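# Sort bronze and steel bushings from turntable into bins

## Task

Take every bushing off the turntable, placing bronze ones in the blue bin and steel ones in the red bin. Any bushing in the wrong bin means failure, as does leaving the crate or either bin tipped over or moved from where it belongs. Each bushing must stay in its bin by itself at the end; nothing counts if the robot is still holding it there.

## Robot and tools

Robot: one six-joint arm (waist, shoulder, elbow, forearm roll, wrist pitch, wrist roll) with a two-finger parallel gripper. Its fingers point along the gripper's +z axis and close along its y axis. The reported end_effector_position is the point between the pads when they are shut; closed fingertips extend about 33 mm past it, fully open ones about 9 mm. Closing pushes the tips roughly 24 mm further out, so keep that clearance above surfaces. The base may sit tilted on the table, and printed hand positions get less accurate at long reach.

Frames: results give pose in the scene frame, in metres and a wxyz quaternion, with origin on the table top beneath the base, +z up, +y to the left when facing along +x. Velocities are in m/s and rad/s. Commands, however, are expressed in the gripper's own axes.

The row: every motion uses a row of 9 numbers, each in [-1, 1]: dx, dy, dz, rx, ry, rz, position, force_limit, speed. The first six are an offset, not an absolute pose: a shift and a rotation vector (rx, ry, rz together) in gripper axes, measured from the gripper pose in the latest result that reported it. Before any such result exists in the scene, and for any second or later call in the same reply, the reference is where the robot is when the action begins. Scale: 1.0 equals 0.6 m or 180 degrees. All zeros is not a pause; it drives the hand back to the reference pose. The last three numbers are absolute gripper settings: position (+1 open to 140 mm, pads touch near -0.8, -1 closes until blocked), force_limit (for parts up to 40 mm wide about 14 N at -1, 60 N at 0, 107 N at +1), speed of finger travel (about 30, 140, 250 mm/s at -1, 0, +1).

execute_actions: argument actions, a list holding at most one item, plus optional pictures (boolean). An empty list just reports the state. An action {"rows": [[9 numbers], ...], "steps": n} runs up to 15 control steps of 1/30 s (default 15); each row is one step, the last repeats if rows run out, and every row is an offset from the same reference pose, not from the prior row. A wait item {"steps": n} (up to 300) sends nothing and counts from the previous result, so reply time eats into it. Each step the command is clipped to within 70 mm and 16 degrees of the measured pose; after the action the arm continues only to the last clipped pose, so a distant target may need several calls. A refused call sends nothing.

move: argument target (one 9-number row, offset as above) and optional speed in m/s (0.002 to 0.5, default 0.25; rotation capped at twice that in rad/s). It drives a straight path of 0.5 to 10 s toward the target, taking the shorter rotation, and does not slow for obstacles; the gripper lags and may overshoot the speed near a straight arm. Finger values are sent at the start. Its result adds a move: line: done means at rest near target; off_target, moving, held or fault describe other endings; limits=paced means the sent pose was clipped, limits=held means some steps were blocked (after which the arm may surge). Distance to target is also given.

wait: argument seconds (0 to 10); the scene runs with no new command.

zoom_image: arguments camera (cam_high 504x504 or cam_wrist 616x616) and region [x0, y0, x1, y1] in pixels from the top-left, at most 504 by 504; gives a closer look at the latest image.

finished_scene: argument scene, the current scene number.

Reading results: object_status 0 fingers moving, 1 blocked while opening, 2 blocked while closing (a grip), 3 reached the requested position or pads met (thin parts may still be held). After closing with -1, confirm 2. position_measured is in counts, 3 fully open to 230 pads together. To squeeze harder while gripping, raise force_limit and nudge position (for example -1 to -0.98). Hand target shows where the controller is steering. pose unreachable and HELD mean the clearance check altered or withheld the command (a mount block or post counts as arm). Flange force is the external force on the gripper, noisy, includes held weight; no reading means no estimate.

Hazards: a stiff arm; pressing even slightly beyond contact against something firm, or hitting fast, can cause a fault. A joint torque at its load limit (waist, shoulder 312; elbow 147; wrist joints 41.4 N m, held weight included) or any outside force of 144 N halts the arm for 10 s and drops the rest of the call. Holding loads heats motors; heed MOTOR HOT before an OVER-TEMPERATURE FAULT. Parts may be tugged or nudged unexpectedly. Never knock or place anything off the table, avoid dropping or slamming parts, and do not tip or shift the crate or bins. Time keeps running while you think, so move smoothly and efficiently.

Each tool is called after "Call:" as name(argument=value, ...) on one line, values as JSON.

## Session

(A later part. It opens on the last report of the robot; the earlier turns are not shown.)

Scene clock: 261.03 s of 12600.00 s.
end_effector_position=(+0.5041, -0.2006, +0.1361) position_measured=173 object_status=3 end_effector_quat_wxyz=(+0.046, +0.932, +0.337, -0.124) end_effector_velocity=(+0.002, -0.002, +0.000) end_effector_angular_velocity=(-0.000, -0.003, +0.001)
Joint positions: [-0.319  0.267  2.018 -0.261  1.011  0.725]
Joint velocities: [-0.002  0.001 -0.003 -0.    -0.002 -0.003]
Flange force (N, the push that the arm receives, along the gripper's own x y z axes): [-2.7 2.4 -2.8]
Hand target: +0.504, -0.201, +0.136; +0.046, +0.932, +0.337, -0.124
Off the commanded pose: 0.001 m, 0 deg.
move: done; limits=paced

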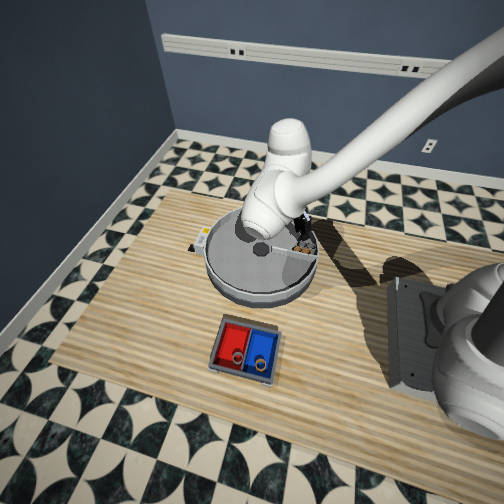

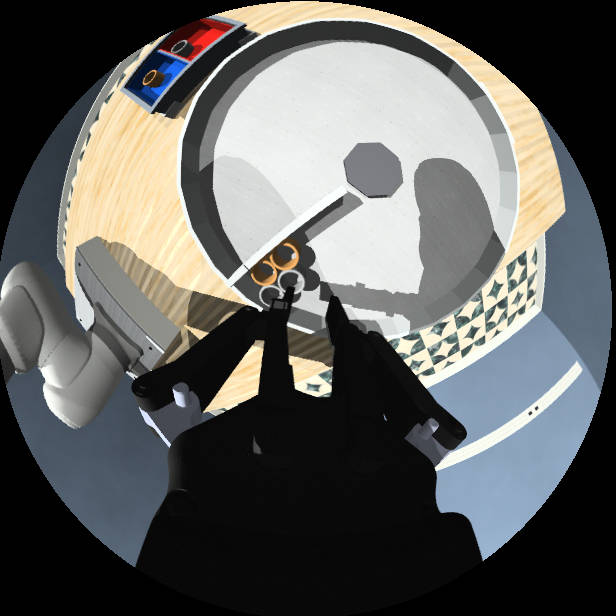

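Call:
move(target=[0.0132,-0.0048,0.0295,0,0,0,-0.35,-0.3,-0.6], speed=0.05)

Call:
zoom_image(camera="cam_wrist", region=[250,270,330,350])

Call:
zoom_image(camera="cam_wrist", region=[270,250,390,370])

Scene clock: 263.97 s of 12600.00 s.
end_effector_position=(+0.5046, -0.1965, +0.1170) position_measured=173 object_status=3 end_effector_quat_wxyz=(+0.046, +0.932, +0.337, -0.124) end_effector_velocity=(+0.001, -0.000, -0.001) end_effector_angular_velocity=(-0.001, -0.003, +0.000)
Joint positions: [-0.312  0.29   2.032 -0.265  0.977  0.743]
Joint velocities: [ 0.     0.002 -0.001 -0.001 -0.004  0.002]
Flange force (N, the push that the arm receives, along the gripper's own x y z axes): [-4.4 6.2 0.1]
Hand target: +0.505, -0.196, +0.117; +0.046, +0.932, +0.337, -0.124
Off the commanded pose: 0.000 m, 0 deg.
move: done

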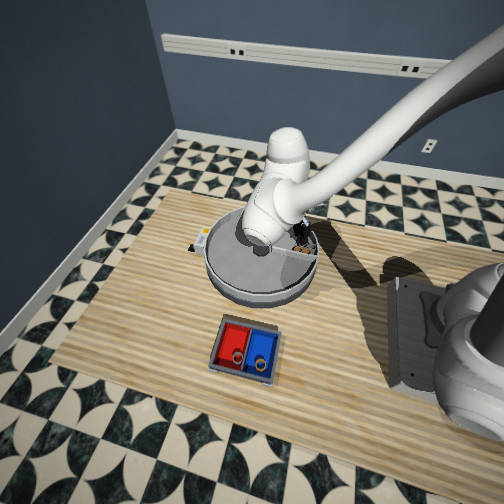

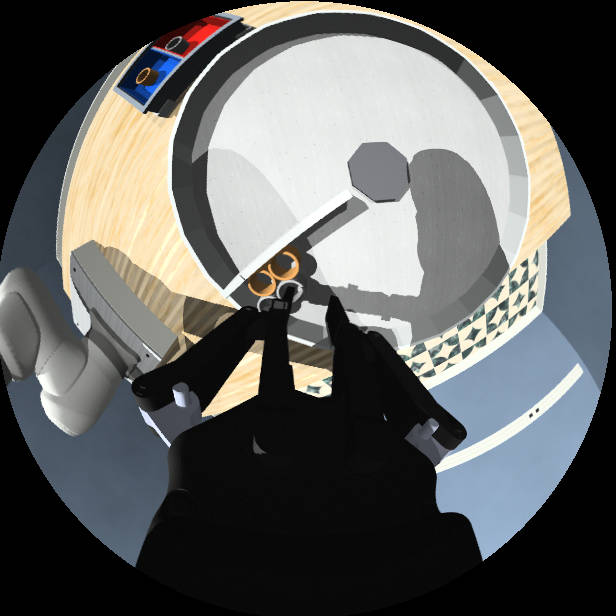

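Region (250, 270, 330, 350) of cam_wrist's 616x616 image, scaled by 6.300, with more detail than that image has.

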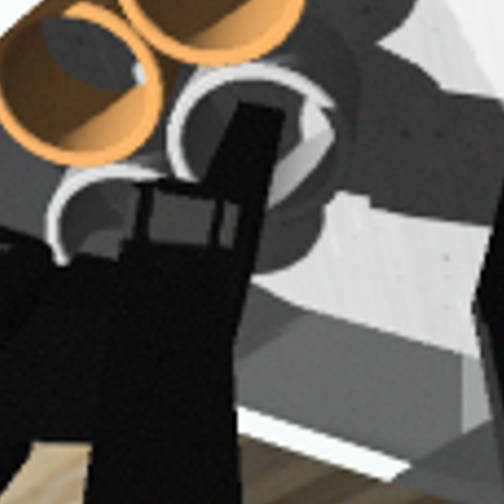

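Region (270, 250, 390, 370) of cam_wrist's 616x616 image, scaled by 4.200, with more detail than that image has.

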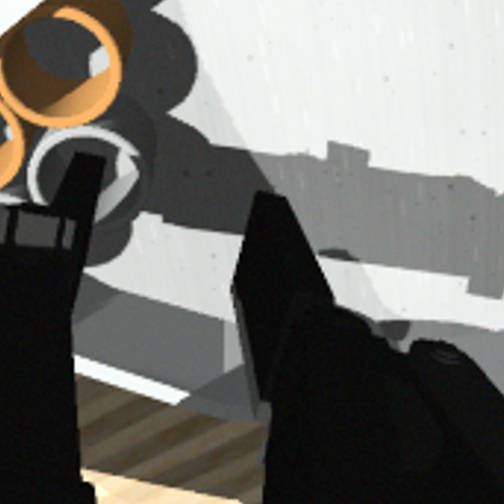

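Call:
execute_actions(actions=[{"rows":[[0.0003,0.0003,0.0011,0,0,0,-0.35,-0.3,-0.6],[0.0006,0.0006,0.0022,0,0,0,-0.35,-0.3,-0.6],[0.0009,0.0006,0.0034,0,0,0,-0.35,-0.3,-0.6],[0.0012,0.0006,0.0045,0,0,0,-0.35,-0.3,-0.6],[0.0015,0.0006,0.0056,0,0,0,-0.35,-0.3,-0.6],[0.0018,0.0006,0.0066,0,0,0,-0.35,-0.3,-0.6]],"steps":11}])

Call:
zoom_image(camera="cam_wrist", region=[250,270,330,350])

Scene clock: 265.73 s of 12600.00 s.
end_effector_position=(+0.5048, -0.1967, +0.1132) position_measured=173 object_status=3 end_effector_quat_wxyz=(+0.046, +0.932, +0.337, -0.124) end_effector_velocity=(+0.001, -0.001, -0.002) end_effector_angular_velocity=(-0.001, -0.002, -0.001)
Joint positions: [-0.312  0.295  2.035 -0.267  0.97   0.745]
Joint velocities: [-0.002  0.004  0.    -0.002 -0.006  0.002]
Flange force (N, the push that the arm receives, along the gripper's own x y z axes): [-3.6 -3.5 -3.5]
Hand target: +0.505, -0.197, +0.113; +0.046, +0.932, +0.337, -0.124
Off the commanded pose: 0.000 m, 0 deg.
Steps of this call (steps 1 to 42: nothing new was sent; steps 43 to 53: all 11 steps of this action). Readings (end_effector_position | what the end effector reports):
43: (+0.5046, -0.1965, +0.1169) | position_measured=173 object_status=3
44: (+0.5047, -0.1965, +0.1167) | position_measured=173 object_status=3
46: (+0.5048, -0.1966, +0.1159) | position_measured=173 object_status=3
50: (+0.5048, -0.1966, +0.1137) | position_measured=173 object_status=3
53: the state above

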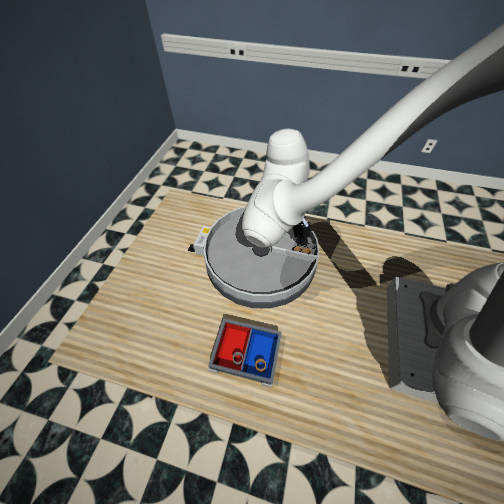

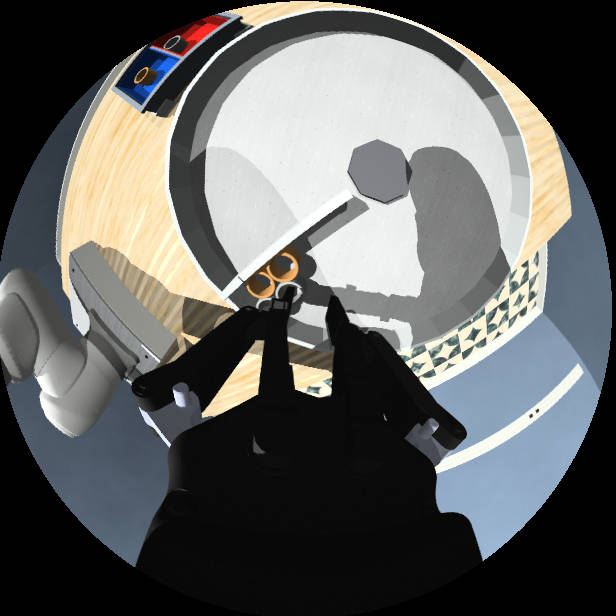

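Region (250, 270, 330, 350) of cam_wrist's 616x616 image, scaled by 6.300, with more detail than that image has.

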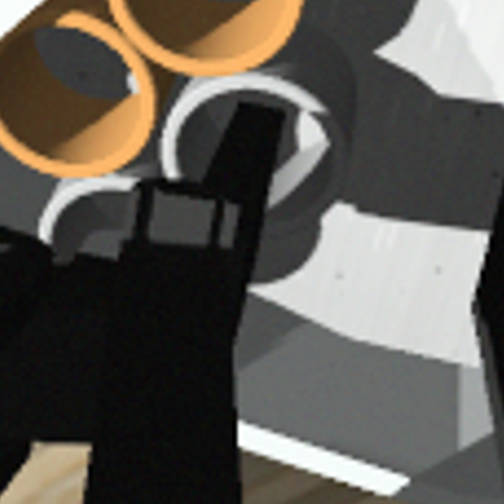

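Call:
execute_actions(actions=[{"rows":[[0.0002,0,0.0008,0,0,0,-0.35,-0.3,-0.6],[0.0004,0,0.0015,0,0,0,-0.35,-0.3,-0.6],[0.0005,0,0.002,0,0,0,-0.35,-0.3,-0.6]],"steps":10}], pictures=false)

Call:
execute_actions(actions=[{"rows":[[0.0002,0,0.0008,0,0,0,-0.35,-0.3,-0.6],[0.0004,0,0.0016,0,0,0,-0.35,-0.3,-0.6]],"steps":10}])

Call:
zoom_image(camera="cam_wrist", region=[250,270,330,350])

Scene clock: 267.40 s of 12600.00 s.
end_effector_position=(+0.5048, -0.1968, +0.1120) position_measured=173 object_status=3 end_effector_quat_wxyz=(+0.046, +0.932, +0.337, -0.124) end_effector_velocity=(-0.001, +0.001, -0.001) end_effector_angular_velocity=(+0.001, +0.002, +0.000)
Joint positions: [-0.313  0.296  2.035 -0.267  0.968  0.745]
Joint velocities: [ 0.     0.001  0.002  0.    -0.    -0.   ]
Flange force (N, the push that the arm receives, along the gripper's own x y z axes): [-3.5 0.5 -1.7]
Hand target: +0.505, -0.197, +0.112; +0.046, +0.932, +0.337, -0.124
Off the commanded pose: 0.000 m, 0 deg.
Steps of this call (steps 1 to 40: nothing new was sent; steps 41 to 50: all 10 steps of this action). Readings (end_effector_position | what the end effector reports):
41: (+0.5048, -0.1968, +0.1129) | position_measured=173 object_status=3
42: (+0.5048, -0.1968, +0.1128) | position_measured=173 object_status=3
44: (+0.5048, -0.1968, +0.1124) | position_measured=173 object_status=3
48: (+0.5048, -0.1968, +0.1120) | position_measured=173 object_status=3
50: the state above

Scene clock: 267.73 s of 12600.00 s.
end_effector_position=(+0.5048, -0.1968, +0.1110) position_measured=173 object_status=3 end_effector_quat_wxyz=(+0.046, +0.932, +0.337, -0.124) end_effector_velocity=(+0.000, -0.000, -0.000) end_effector_angular_velocity=(-0.000, -0.000, -0.000)
Joint positions: [-0.313  0.297  2.036 -0.268  0.966  0.746]
Joint velocities: [ 0.     0.    -0.    -0.    -0.     0.001]
Flange force (N, the push that the arm receives, along the gripper's own x y z axes): [-9.3 -1.1 -2.2]
Hand target: +0.505, -0.197, +0.111; +0.046, +0.932, +0.337, -0.124
Off the commanded pose: 0.000 m, 0 deg.
Steps of this call (steps 1 to 10: all 10 steps of this action). Readings (end_effector_position | what the end effector reports):
1: (+0.5048, -0.1968, +0.1119) | position_measured=173 object_status=3
2: (+0.5048, -0.1968, +0.1118) | position_measured=173 object_status=3
4: (+0.5048, -0.1968, +0.1113) | position_measured=173 object_status=3
8: (+0.5048, -0.1968, +0.1110) | position_measured=173 object_status=3
10: the state above

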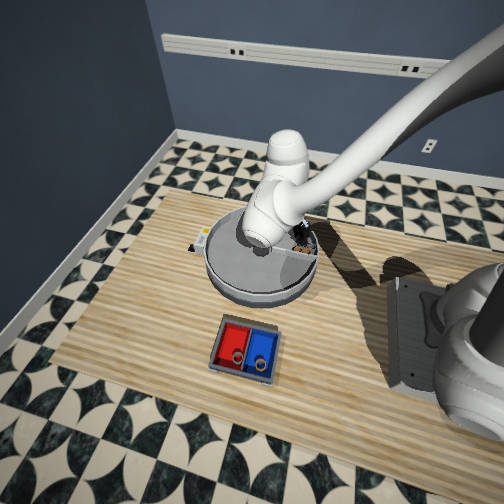

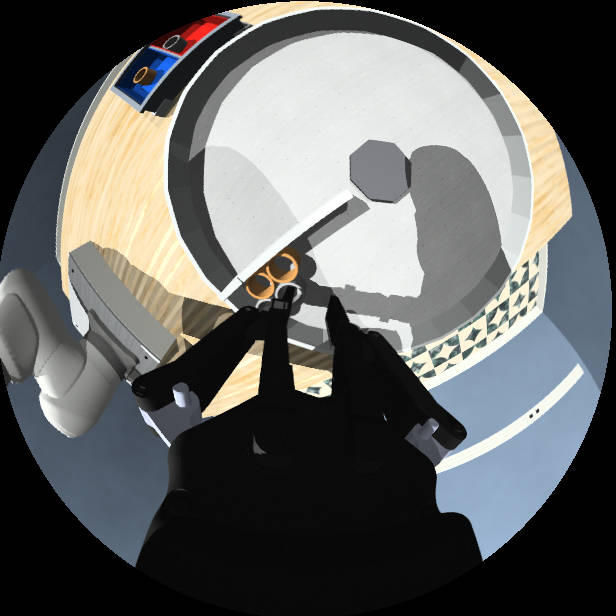

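Region (250, 270, 330, 350) of cam_wrist's 616x616 image, scaled by 6.300, with more detail than that image has.

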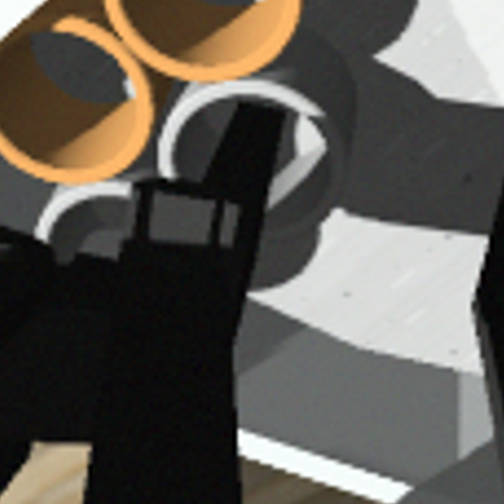

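Call:
move(target=[0.0116,0.0427,-0.0035,0,0,0,-0.35,-0.3,-0.6], speed=0.04)

Call:
zoom_image(camera="cam_wrist", region=[230,250,350,370])

Scene clock: 270.87 s of 12600.00 s.
end_effector_position=(+0.5266, -0.2118, +0.1112) position_measured=173 object_status=3 end_effector_quat_wxyz=(+0.046, +0.932, +0.337, -0.124) end_effector_velocity=(+0.000, -0.000, -0.000) end_effector_angular_velocity=(+0.001, +0.002, -0.002)
Joint positions: [-0.325  0.329  1.988 -0.267  0.979  0.73 ]
Joint velocities: [-0.     0.002 -0.002  0.001  0.002  0.   ]
Flange force (N, the push that the arm receives, along the gripper's own x y z axes): [-7.9 0.8 -1.2]
Hand target: +0.527, -0.212, +0.111; +0.046, +0.932, +0.337, -0.124
Off the commanded pose: 0.000 m, 0 deg.
move: done

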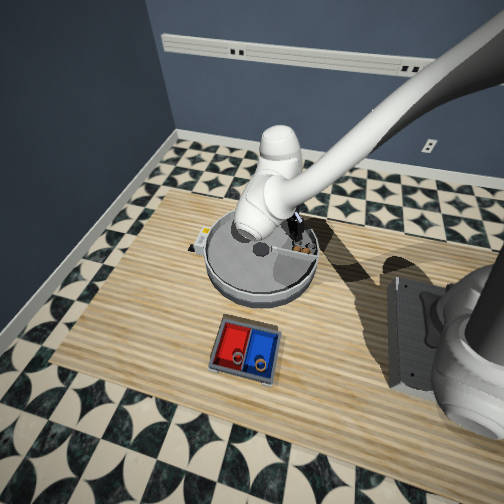

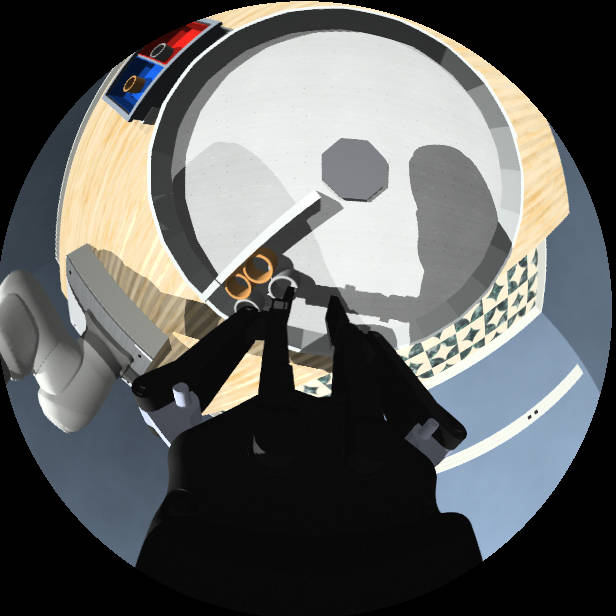

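Region (230, 250, 350, 370) of cam_wrist's 616x616 image, scaled by 4.200, with more detail than that image has.

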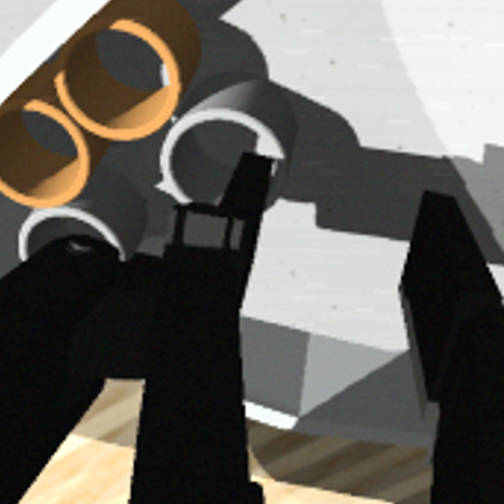

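Call:
move(target=[0.079,0.114,-0.0202,0.0579,0,0.2134,-0.35,-0.3,-0.6], speed=0.1)

Call:
zoom_image(camera="cam_wrist", region=[250,270,330,350])

Scene clock: 276.33 s of 12600.00 s.
end_effector_position=(+0.6077, -0.2333, +0.1105) position_measured=173 object_status=3 end_effector_quat_wxyz=(+0.001, +0.991, -0.001, -0.131) end_effector_velocity=(+0.001, -0.000, +0.000) end_effector_angular_velocity=(-0.001, +0.001, -0.007)
Joint positions: [-0.383  0.483  1.747 -0.102  1.155  1.252]
Joint velocities: [-0.     0.002 -0.002  0.001  0.003  0.006]
Flange force (N, the push that the arm receives, along the gripper's own x y z axes): [-0.3 0.3 -2.3]
Hand target: +0.608, -0.233, +0.110; +0.001, +0.991, -0.001, -0.131
Off the commanded pose: 0.000 m, 0 deg.
move: done

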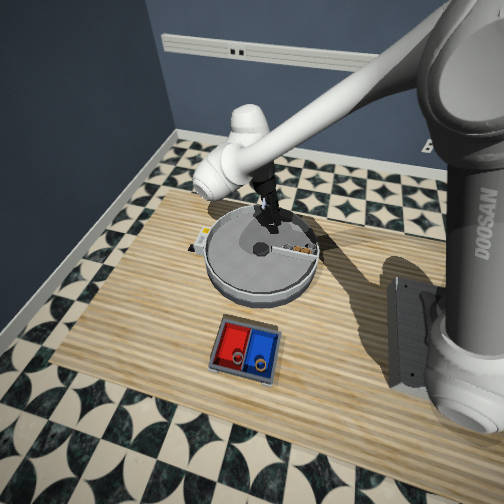

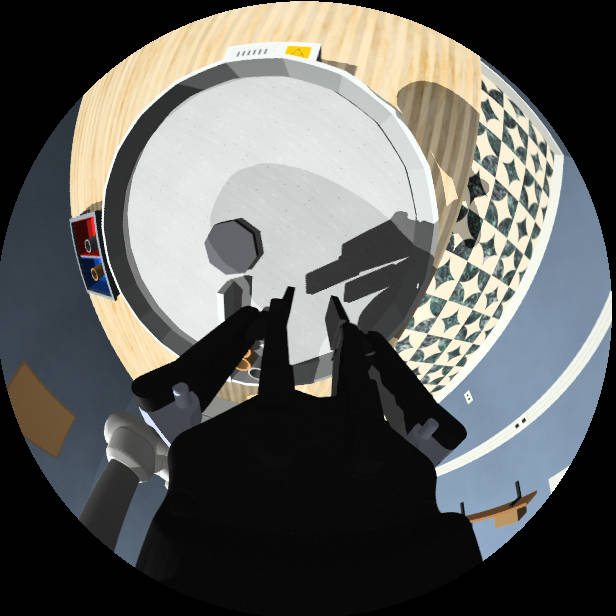

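Region (250, 270, 330, 350) of cam_wrist's 616x616 image, scaled by 6.300, with more detail than that image has.

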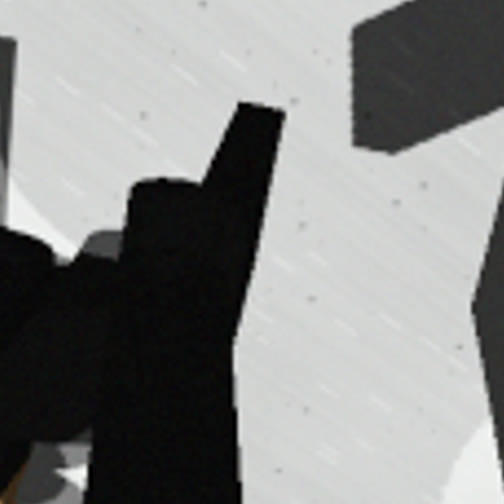

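Lost it. Checking where it went.

Call:
zoom_image(camera="cam_high", region=[250,210,330,270])

Region (250, 210, 330, 270) of cam_high's 504x504 image, scaled by 6.300, with more detail than that image has; it fills the top 378 rows of this view, and the rest is white.

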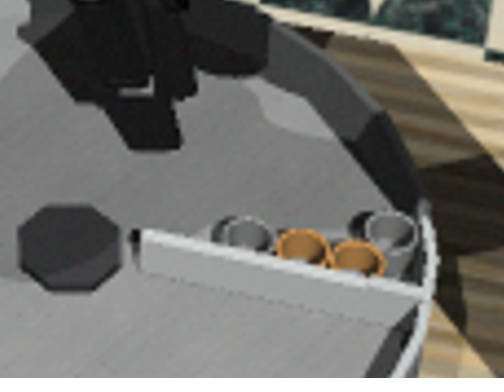

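Call:
move(target=[-0.1171,-0.0913,0.012,0,0,0,-0.35,-0.3,-0.6], speed=0.15)

Call:
move(target=[0.0028,0,0.0105,0,0,0,-0.35,-0.3,-0.6], speed=0.03)

Call:
zoom_image(camera="cam_wrist", region=[250,270,330,350])

Scene clock: 279.47 s of 12600.00 s.
end_effector_position=(+0.5382, -0.1785, +0.1218) position_measured=173 object_status=3 end_effector_quat_wxyz=(+0.001, +0.991, -0.001, -0.131) end_effector_velocity=(-0.000, +0.001, +0.000) end_effector_angular_velocity=(-0.000, -0.003, +0.000)
Joint positions: [-0.343  0.364  1.91  -0.093  1.114  1.29 ]
Joint velocities: [ 0.001 -0.002  0.002  0.001 -0.002  0.001]
Flange force (N, the push that the arm receives, along the gripper's own x y z axes): [-8.2 2.0 -6.3]
Hand target: +0.538, -0.178, +0.122; +0.001, +0.991, -0.001, -0.131
Off the commanded pose: 0.000 m, 0 deg.
move: done

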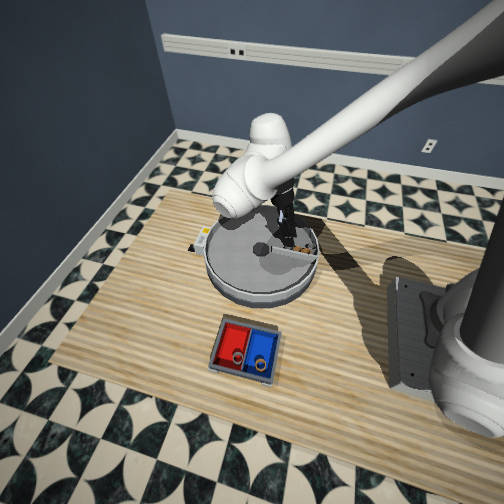

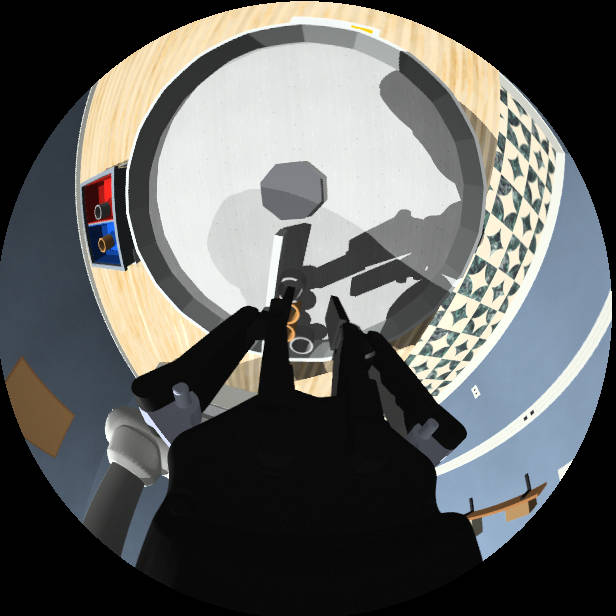

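Scene clock: 280.17 s of 12600.00 s.
end_effector_position=(+0.5382, -0.1785, +0.1154) position_measured=173 object_status=3 end_effector_quat_wxyz=(+0.001, +0.991, -0.001, -0.131) end_effector_velocity=(-0.001, -0.000, -0.001) end_effector_angular_velocity=(+0.001, +0.003, +0.000)
Joint positions: [-0.343  0.372  1.914 -0.093  1.103  1.291]
Joint velocities: [-0.001  0.001  0.002 -0.    -0.    -0.001]
Flange force (N, the push that the arm receives, along the gripper's own x y z axes): [0.1 3.3 -2.5]
Hand target: +0.538, -0.178, +0.115; +0.001, +0.991, -0.001, -0.131
Off the commanded pose: 0.000 m, 0 deg.
move: done

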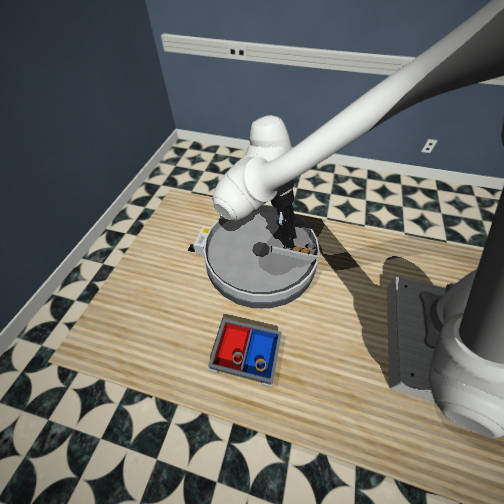

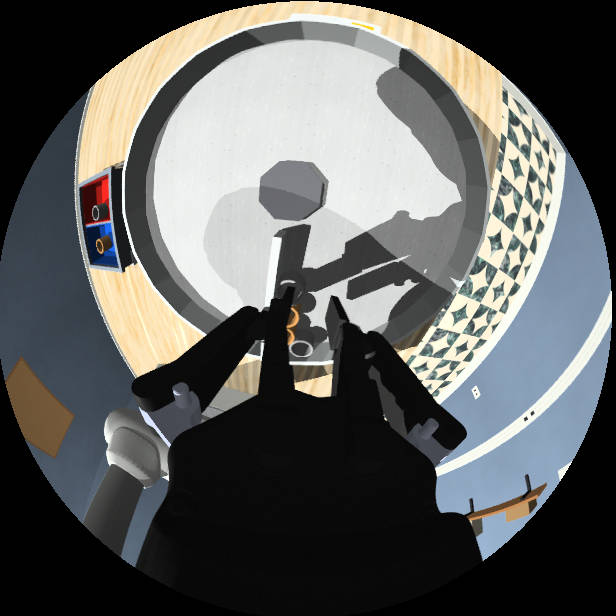

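Region (250, 270, 330, 350) of cam_wrist's 616x616 image, scaled by 6.300, with more detail than that image has.

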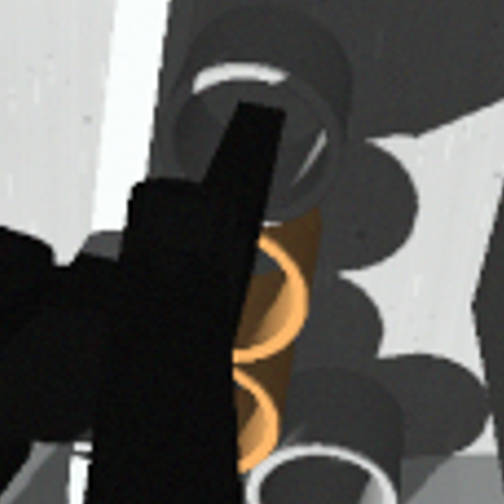

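Call:
execute_actions(actions=[{"rows":[[0.001,0,0,0,0,0,-0.35,-0.3,-0.6],[0.0017,0,0,0,0,0,-0.35,-0.3,-0.6],[0.002,0,0.001,0,0,0,-0.35,-0.3,-0.6],[0.0023,0,0.002,0,0,0,-0.35,-0.3,-0.6],[0.0026,0,0.003,0,0,0,-0.35,-0.3,-0.6],[0.0029,0,0.004,0,0,0,-0.35,-0.3,-0.6],[0.0032,0,0.005,0,0,0,-0.35,-0.3,-0.6]],"steps":12}], pictures=false)

Call:
execute_actions(actions=[{"rows":[[0.0002,0,0.0008,0,0,0,-0.35,-0.3,-0.6],[0.0004,0,0.0017,0,0,0,-0.35,-0.3,-0.6]],"steps":10}])

Call:
zoom_image(camera="cam_wrist", region=[250,270,330,350])

Scene clock: 282.53 s of 12600.00 s.
end_effector_position=(+0.5394, -0.1785, +0.1122) position_measured=173 object_status=3 end_effector_quat_wxyz=(+0.001, +0.991, -0.001, -0.131) end_effector_velocity=(-0.000, +0.000, -0.002) end_effector_angular_velocity=(-0.000, +0.001, +0.000)
Joint positions: [-0.342  0.376  1.914 -0.093  1.098  1.292]
Joint velocities: [ 0.     0.003  0.001 -0.001 -0.003  0.   ]
Flange force (N, the push that the arm receives, along the gripper's own x y z axes): [1.8 6.8 -2.8]
Hand target: +0.539, -0.178, +0.112; +0.001, +0.991, -0.001, -0.131
Off the commanded pose: 0.000 m, 0 deg.
Steps of this call (steps 1 to 59: nothing new was sent; steps 60 to 71: all 12 steps of this action). Readings (end_effector_position | what the end effector reports):
60: (+0.5382, -0.1785, +0.1153) | position_measured=173 object_status=3
61: (+0.5382, -0.1784, +0.1151) | position_measured=173 object_status=3
63: (+0.5386, -0.1785, +0.1149) | position_measured=173 object_status=3
67: (+0.5394, -0.1785, +0.1132) | position_measured=173 object_status=3
71: the state above

Scene clock: 282.87 s of 12600.00 s.
end_effector_position=(+0.5393, -0.1785, +0.1112) position_measured=173 object_status=3 end_effector_quat_wxyz=(+0.001, +0.991, -0.001, -0.131) end_effector_velocity=(-0.000, +0.000, -0.000) end_effector_angular_velocity=(-0.000, +0.001, -0.000)
Joint positions: [-0.342  0.378  1.915 -0.093  1.096  1.292]
Joint velocities: [ 0.     0.     0.001 -0.     0.     0.001]
Flange force (N, the push that the arm receives, along the gripper's own x y z axes): [-0.1 1.1 -2.8]
Hand target: +0.539, -0.178, +0.111; +0.001, +0.991, -0.001, -0.131
Off the commanded pose: 0.000 m, 0 deg.
Steps of this call (steps 1 to 10: all 10 steps of this action). Readings (end_effector_position | what the end effector reports):
1: (+0.5394, -0.1785, +0.1122) | position_measured=173 object_status=3
2: (+0.5394, -0.1785, +0.1120) | position_measured=173 object_status=3
4: (+0.5393, -0.1785, +0.1116) | position_measured=173 object_status=3
8: (+0.5393, -0.1785, +0.1113) | position_measured=173 object_status=3
10: the state above

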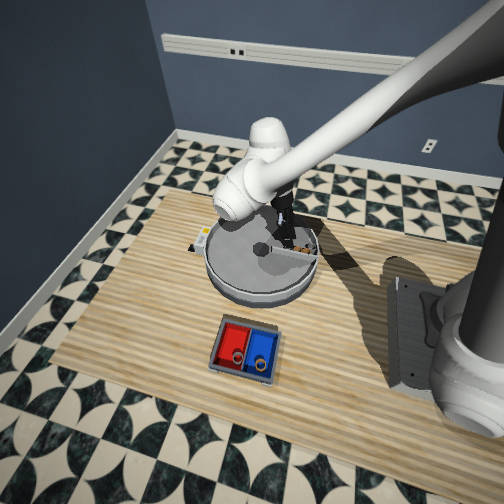

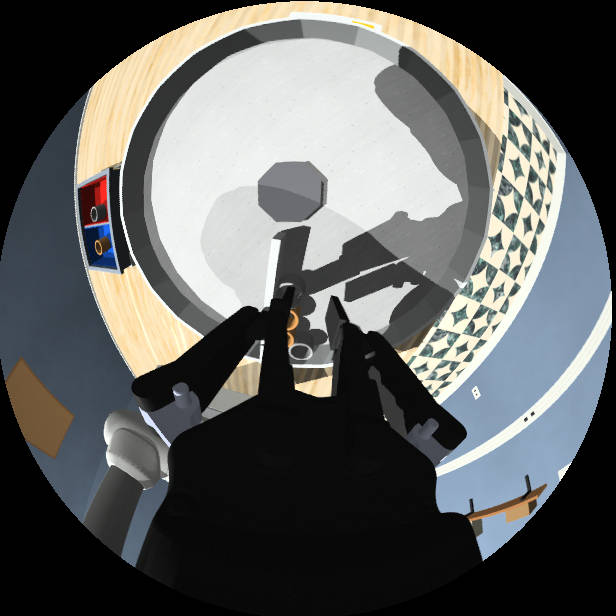

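Region (250, 270, 330, 350) of cam_wrist's 616x616 image, scaled by 6.300, with more detail than that image has.

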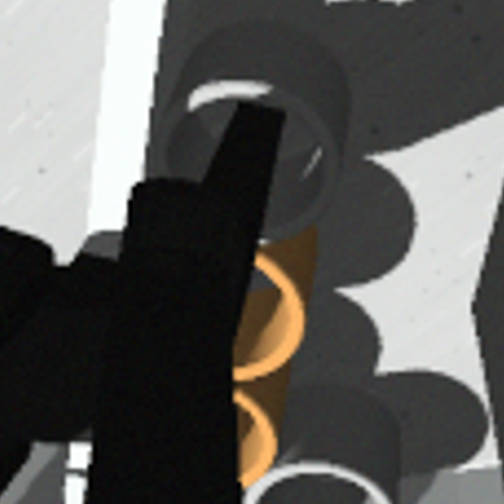

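Call:
move(target=[0.111,0.0908,-0.0284,0,0,0,-0.35,-0.3,-0.6], speed=0.045)

Call:
zoom_image(camera="cam_wrist", region=[250,270,330,350])

Scene clock: 286.00 s of 12600.00 s.
end_effector_position=(+0.6078, -0.2331, +0.1103) position_measured=173 object_status=3 end_effector_quat_wxyz=(+0.001, +0.991, -0.001, -0.131) end_effector_velocity=(+0.002, -0.001, -0.000) end_effector_angular_velocity=(-0.002, -0.003, +0.001)
Joint positions: [-0.382  0.484  1.747 -0.101  1.155  1.252]
Joint velocities: [-0.     0.002 -0.003 -0.001 -0.003 -0.001]
Flange force (N, the push that the arm receives, along the gripper's own x y z axes): [-1.9 4.0 -5.1]
Hand target: +0.608, -0.233, +0.110; +0.001, +0.991, -0.001, -0.131
Off the commanded pose: 0.000 m, 0 deg.
move: done

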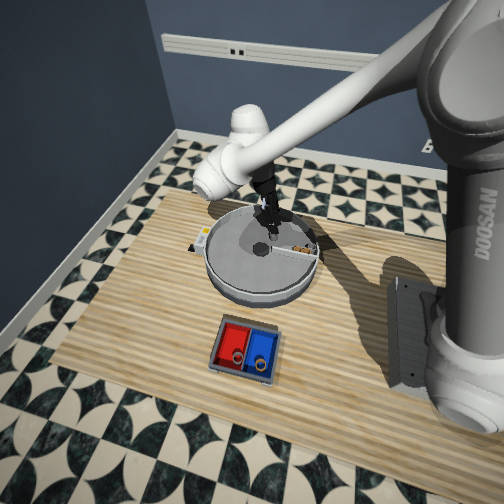

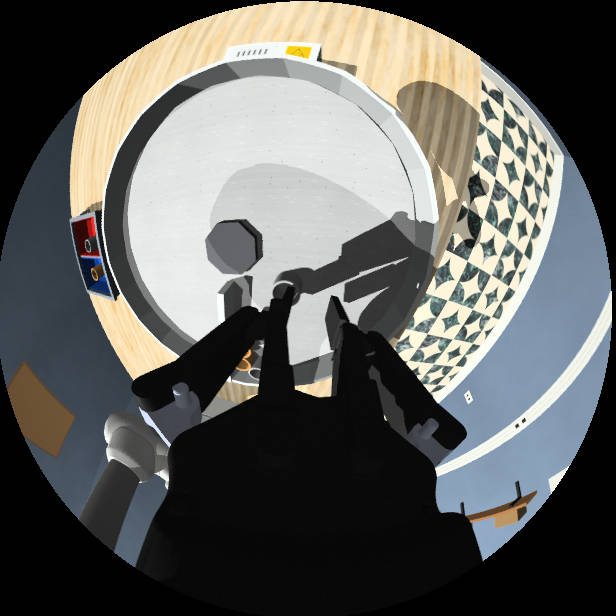

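Region (250, 270, 330, 350) of cam_wrist's 616x616 image, scaled by 6.300, with more detail than that image has.

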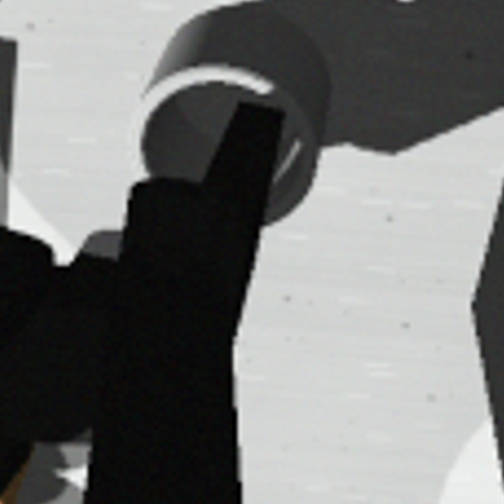

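Call:
execute_actions(actions=[{"rows":[[-0.002,0,-0.008,0,0,0,-0.35,-0.3,-0.6],[-0.0039,0,-0.0145,0,0,0,-0.35,-0.3,-0.6],[-0.0039,0,-0.0145,0,0,0,-0.35,-0.3,-0.6],[-0.0039,0,-0.0145,0,0,0,-0.35,-0.3,-0.6],[-0.0039,0,-0.0145,0,0,0,-0.35,-0.3,-0.6],[-0.008,-0.01,-0.0135,0,0.014,0,-0.19,-0.2,0.3],[-0.012,-0.02,-0.0125,0,0.028,0,-0.19,-0.2,0.3],[-0.016,-0.03,-0.0115,0,0.042,0,-0.19,-0.2,0.3],[-0.02,-0.04,-0.0105,0,0.056,0,-0.19,-0.2,0.3],[-0.024,-0.05,-0.009,0,0.07,0,-0.19,-0.2,0.3],[-0.028,-0.06,-0.008,0,0.0833,0,-0.19,-0.2,0.3]],"steps":15}], pictures=false)

Call:
execute_actions(actions=[{"rows":[[0,0,0.007,0,0,0,-0.19,-0.2,0.3],[0,0,0.014,0,0,0,-0.19,-0.2,0.3],[0,0,0.021,0,0,0,-0.19,-0.2,0.3],[0,0,0.028,0,0,0,-0.19,-0.2,0.3],[0,0,0.033,0,0,0,-0.19,-0.2,0.3],[0,0,0.033,0,0,0,-0.19,-0.2,0.3],[0,0,0.033,0,0,0,-0.19,-0.2,0.3],[0,0,0.033,0,0,0,-0.19,-0.2,0.3],[0,0,0.033,0,0,0,-1,-0.2,0.3],[0,0,0.033,0,0,0,-1,-0.2,0.3],[0,0,0.033,0,0,0,-1,-0.2,0.3],[0,0,0.0325,0,0,0,-1,-0.2,0.3],[0,0,0.032,0,0,0,-1,-0.2,0.3],[0,0,0.0315,0,0,0,-1,-0.2,0.3]],"steps":15}])

Call:
zoom_image(camera="cam_wrist", region=[250,260,370,360])

Scene clock: 288.63 s of 12600.00 s.
end_effector_position=(+0.5949, -0.2029, +0.1203) position_measured=153 object_status=3 end_effector_quat_wxyz=(+0.002, +1.000, -0.002, -0.028) end_effector_velocity=(-0.032, +0.074, +0.002) end_effector_angular_velocity=(-0.014, -0.598, +0.007)
Joint positions: [-0.384  0.35   1.911 -0.025  0.93   1.217]
Joint velocities: [-0.017 -0.335  0.472  0.241 -0.702 -0.163]
Flange force (N, the push that the arm receives, along the gripper's own x y z axes): [-5.1 -2.5 -6.1]
Hand target: +0.593, -0.197, +0.120; +0.002, +1.000, -0.001, -0.004
Off the commanded pose: 0.006 m, 3 deg.
Steps of this call (steps 1 to 64: nothing new was sent; steps 65 to 79: all 15 steps of this action). Readings (end_effector_position | what the end effector reports):
65: (+0.6079, -0.2331, +0.1105) | position_measured=173 object_status=3
66: (+0.6077, -0.2331, +0.1117) | position_measured=173 object_status=3
68: (+0.6079, -0.2332, +0.1159) | position_measured=173 object_status=3
72: (+0.6065, -0.2295, +0.1187) | position_measured=158 object_status=0
79: the state above

Scene clock: 289.13 s of 12600.00 s.
end_effector_position=(+0.5937, -0.2029, +0.1011) position_measured=187 object_status=0 end_effector_quat_wxyz=(+0.002, +1.000, -0.002, -0.028) end_effector_velocity=(-0.003, +0.001, -0.000) end_effector_angular_velocity=(+0.002, +0.008, -0.000)
Joint positions: [-0.384  0.369  1.925 -0.026  0.895  1.218]
Joint velocities: [ 0.    -0.     0.001 -0.001  0.008  0.001]
Flange force (N, the push that the arm receives, along the gripper's own x y z axes): [-10.4 -1.4 -31.4]
Hand target: +0.594, -0.203, +0.101; +0.002, +1.000, -0.002, -0.028
Off the commanded pose: 0.000 m, 0 deg.
Steps of this call (steps 1 to 15: all 15 steps of this action). Readings (end_effector_position | what the end effector reports):
1: (+0.5940, -0.2009, +0.1202) | position_measured=153 object_status=3
2: (+0.5938, -0.2002, +0.1202) | position_measured=153 object_status=3
4: (+0.5940, -0.2013, +0.1166) | position_measured=153 object_status=3
8: (+0.5937, -0.2029, +0.1035) | position_measured=153 object_status=3
15: the state above

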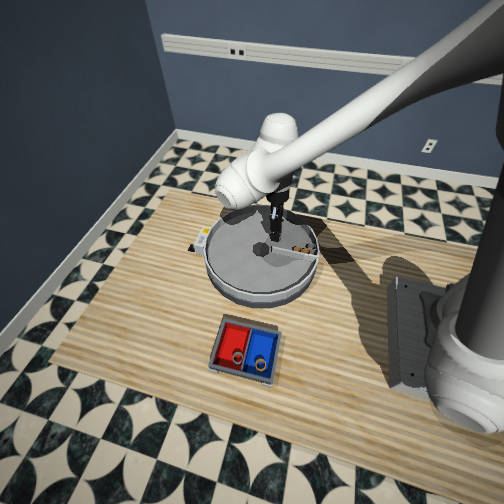

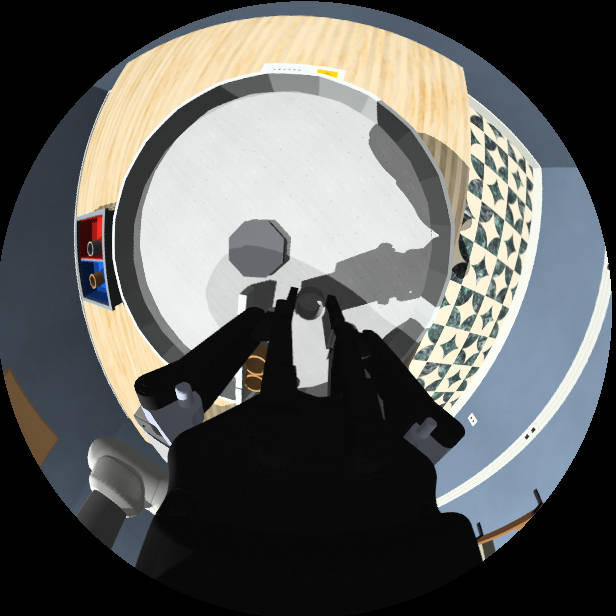

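Region (250, 260, 370, 360) of cam_wrist's 616x616 image, scaled by 4.200, with more detail than that image has.

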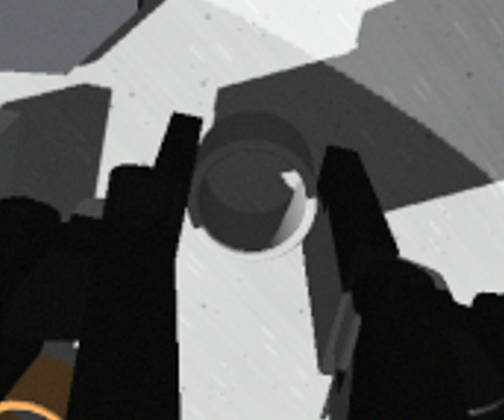

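Call:
move(target=[-0.005,0,-0.09,0,0,0,-1,-0.2,0.3], speed=0.15)

Call:
move(target=[0.092,-0.72,0.028,0,0,0,-1,-0.2,0.3], speed=0.4)

Call:
zoom_image(camera="cam_wrist", region=[230,200,410,380])

Scene clock: 291.27 s of 12600.00 s.
end_effector_position=(+0.5938, -0.2027, +0.1552) position_measured=187 object_status=2 end_effector_quat_wxyz=(+0.002, +1.000, -0.002, -0.028) end_effector_velocity=(-0.001, +0.000, +0.000) end_effector_angular_velocity=(-0.000, +0.001, -0.000)
Joint positions: [-0.384  0.311  1.887 -0.024  0.991  1.215]
Joint velocities: [-0.    -0.001  0.001 -0.001  0.001  0.001]
Flange force (N, the push that the arm receives, along the gripper's own x y z axes): [1.4 3.1 -1.3]
Hand target: +0.594, -0.203, +0.155; +0.002, +1.000, -0.002, -0.028
Off the commanded pose: 0.000 m, 0 deg.
move: done

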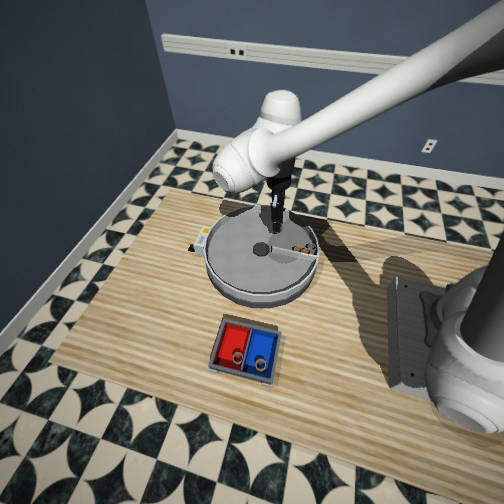

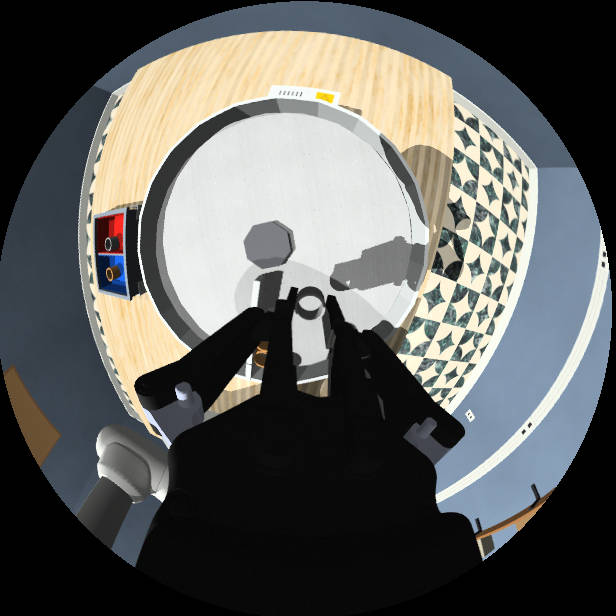

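Scene clock: 292.97 s of 12600.00 s.
end_effector_position=(+0.6504, +0.2296, +0.1343) position_measured=187 object_status=2 end_effector_quat_wxyz=(+0.001, +1.000, -0.002, -0.028) end_effector_velocity=(+0.002, +0.002, +0.001) end_effector_angular_velocity=(+0.000, -0.003, +0.000)
Joint positions: [0.272 0.415 1.777 0.017 0.999 1.847]
Joint velocities: [ 0.003  0.002 -0.004 -0.    -0.001  0.002]
Flange force (N, the push that the arm receives, along the gripper's own x y z axes): [0.5 -3.5 -3.4]
Hand target: +0.650, +0.230, +0.134; +0.001, +1.000, -0.002, -0.028
Off the commanded pose: 0.001 m, 0 deg.
move: done; limits=paced

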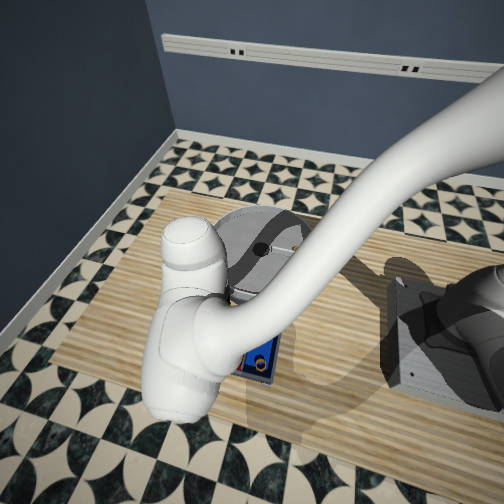

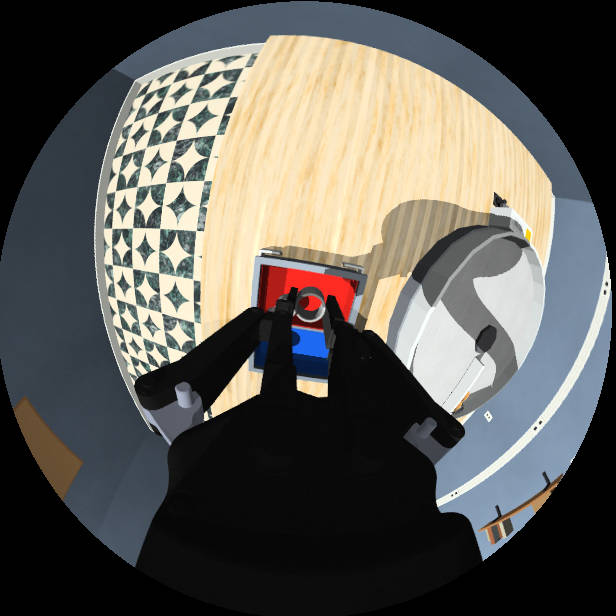

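Region (230, 200, 410, 380) of cam_wrist's 616x616 image, scaled by 2.800, with more detail than that image has.

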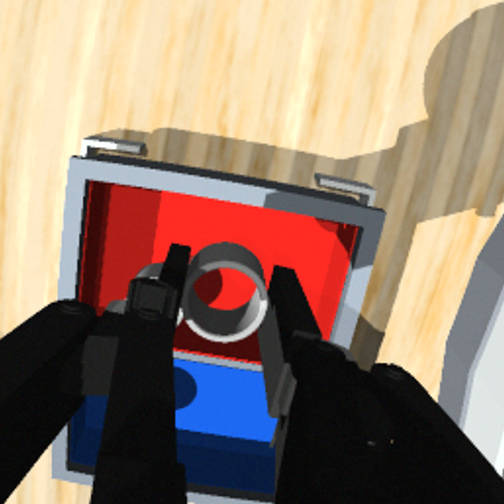

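Call:
move(target=[0.0045,0,0.08,0,0,0,-1,-0.2,0.3], speed=0.1)

Call:
zoom_image(camera="cam_wrist", region=[230,200,410,380])

Scene clock: 294.47 s of 12600.00 s.
end_effector_position=(+0.6504, +0.2296, +0.0863) position_measured=187 object_status=2 end_effector_quat_wxyz=(+0.001, +1.000, -0.002, -0.028) end_effector_velocity=(+0.001, -0.000, -0.001) end_effector_angular_velocity=(+0.000, -0.000, +0.001)
Joint positions: [0.272 0.464 1.807 0.019 0.92  1.846]
Joint velocities: [-0.001  0.002 -0.001 -0.    -0.002 -0.001]
Flange force (N, the push that the arm receives, along the gripper's own x y z axes): [0.7 2.4 -0.1]
Hand target: +0.650, +0.230, +0.086; +0.001, +1.000, -0.002, -0.028
Off the commanded pose: 0.000 m, 0 deg.
move: done

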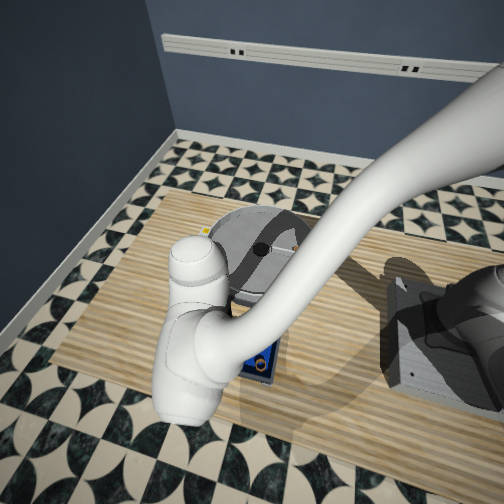

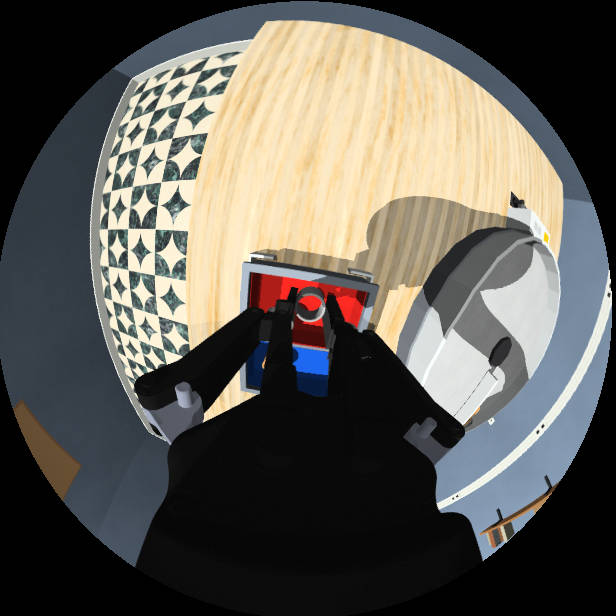

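Region (230, 200, 410, 380) of cam_wrist's 616x616 image, scaled by 2.800, with more detail than that image has.

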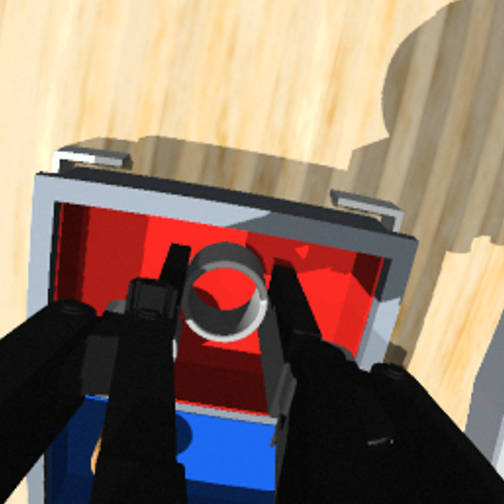

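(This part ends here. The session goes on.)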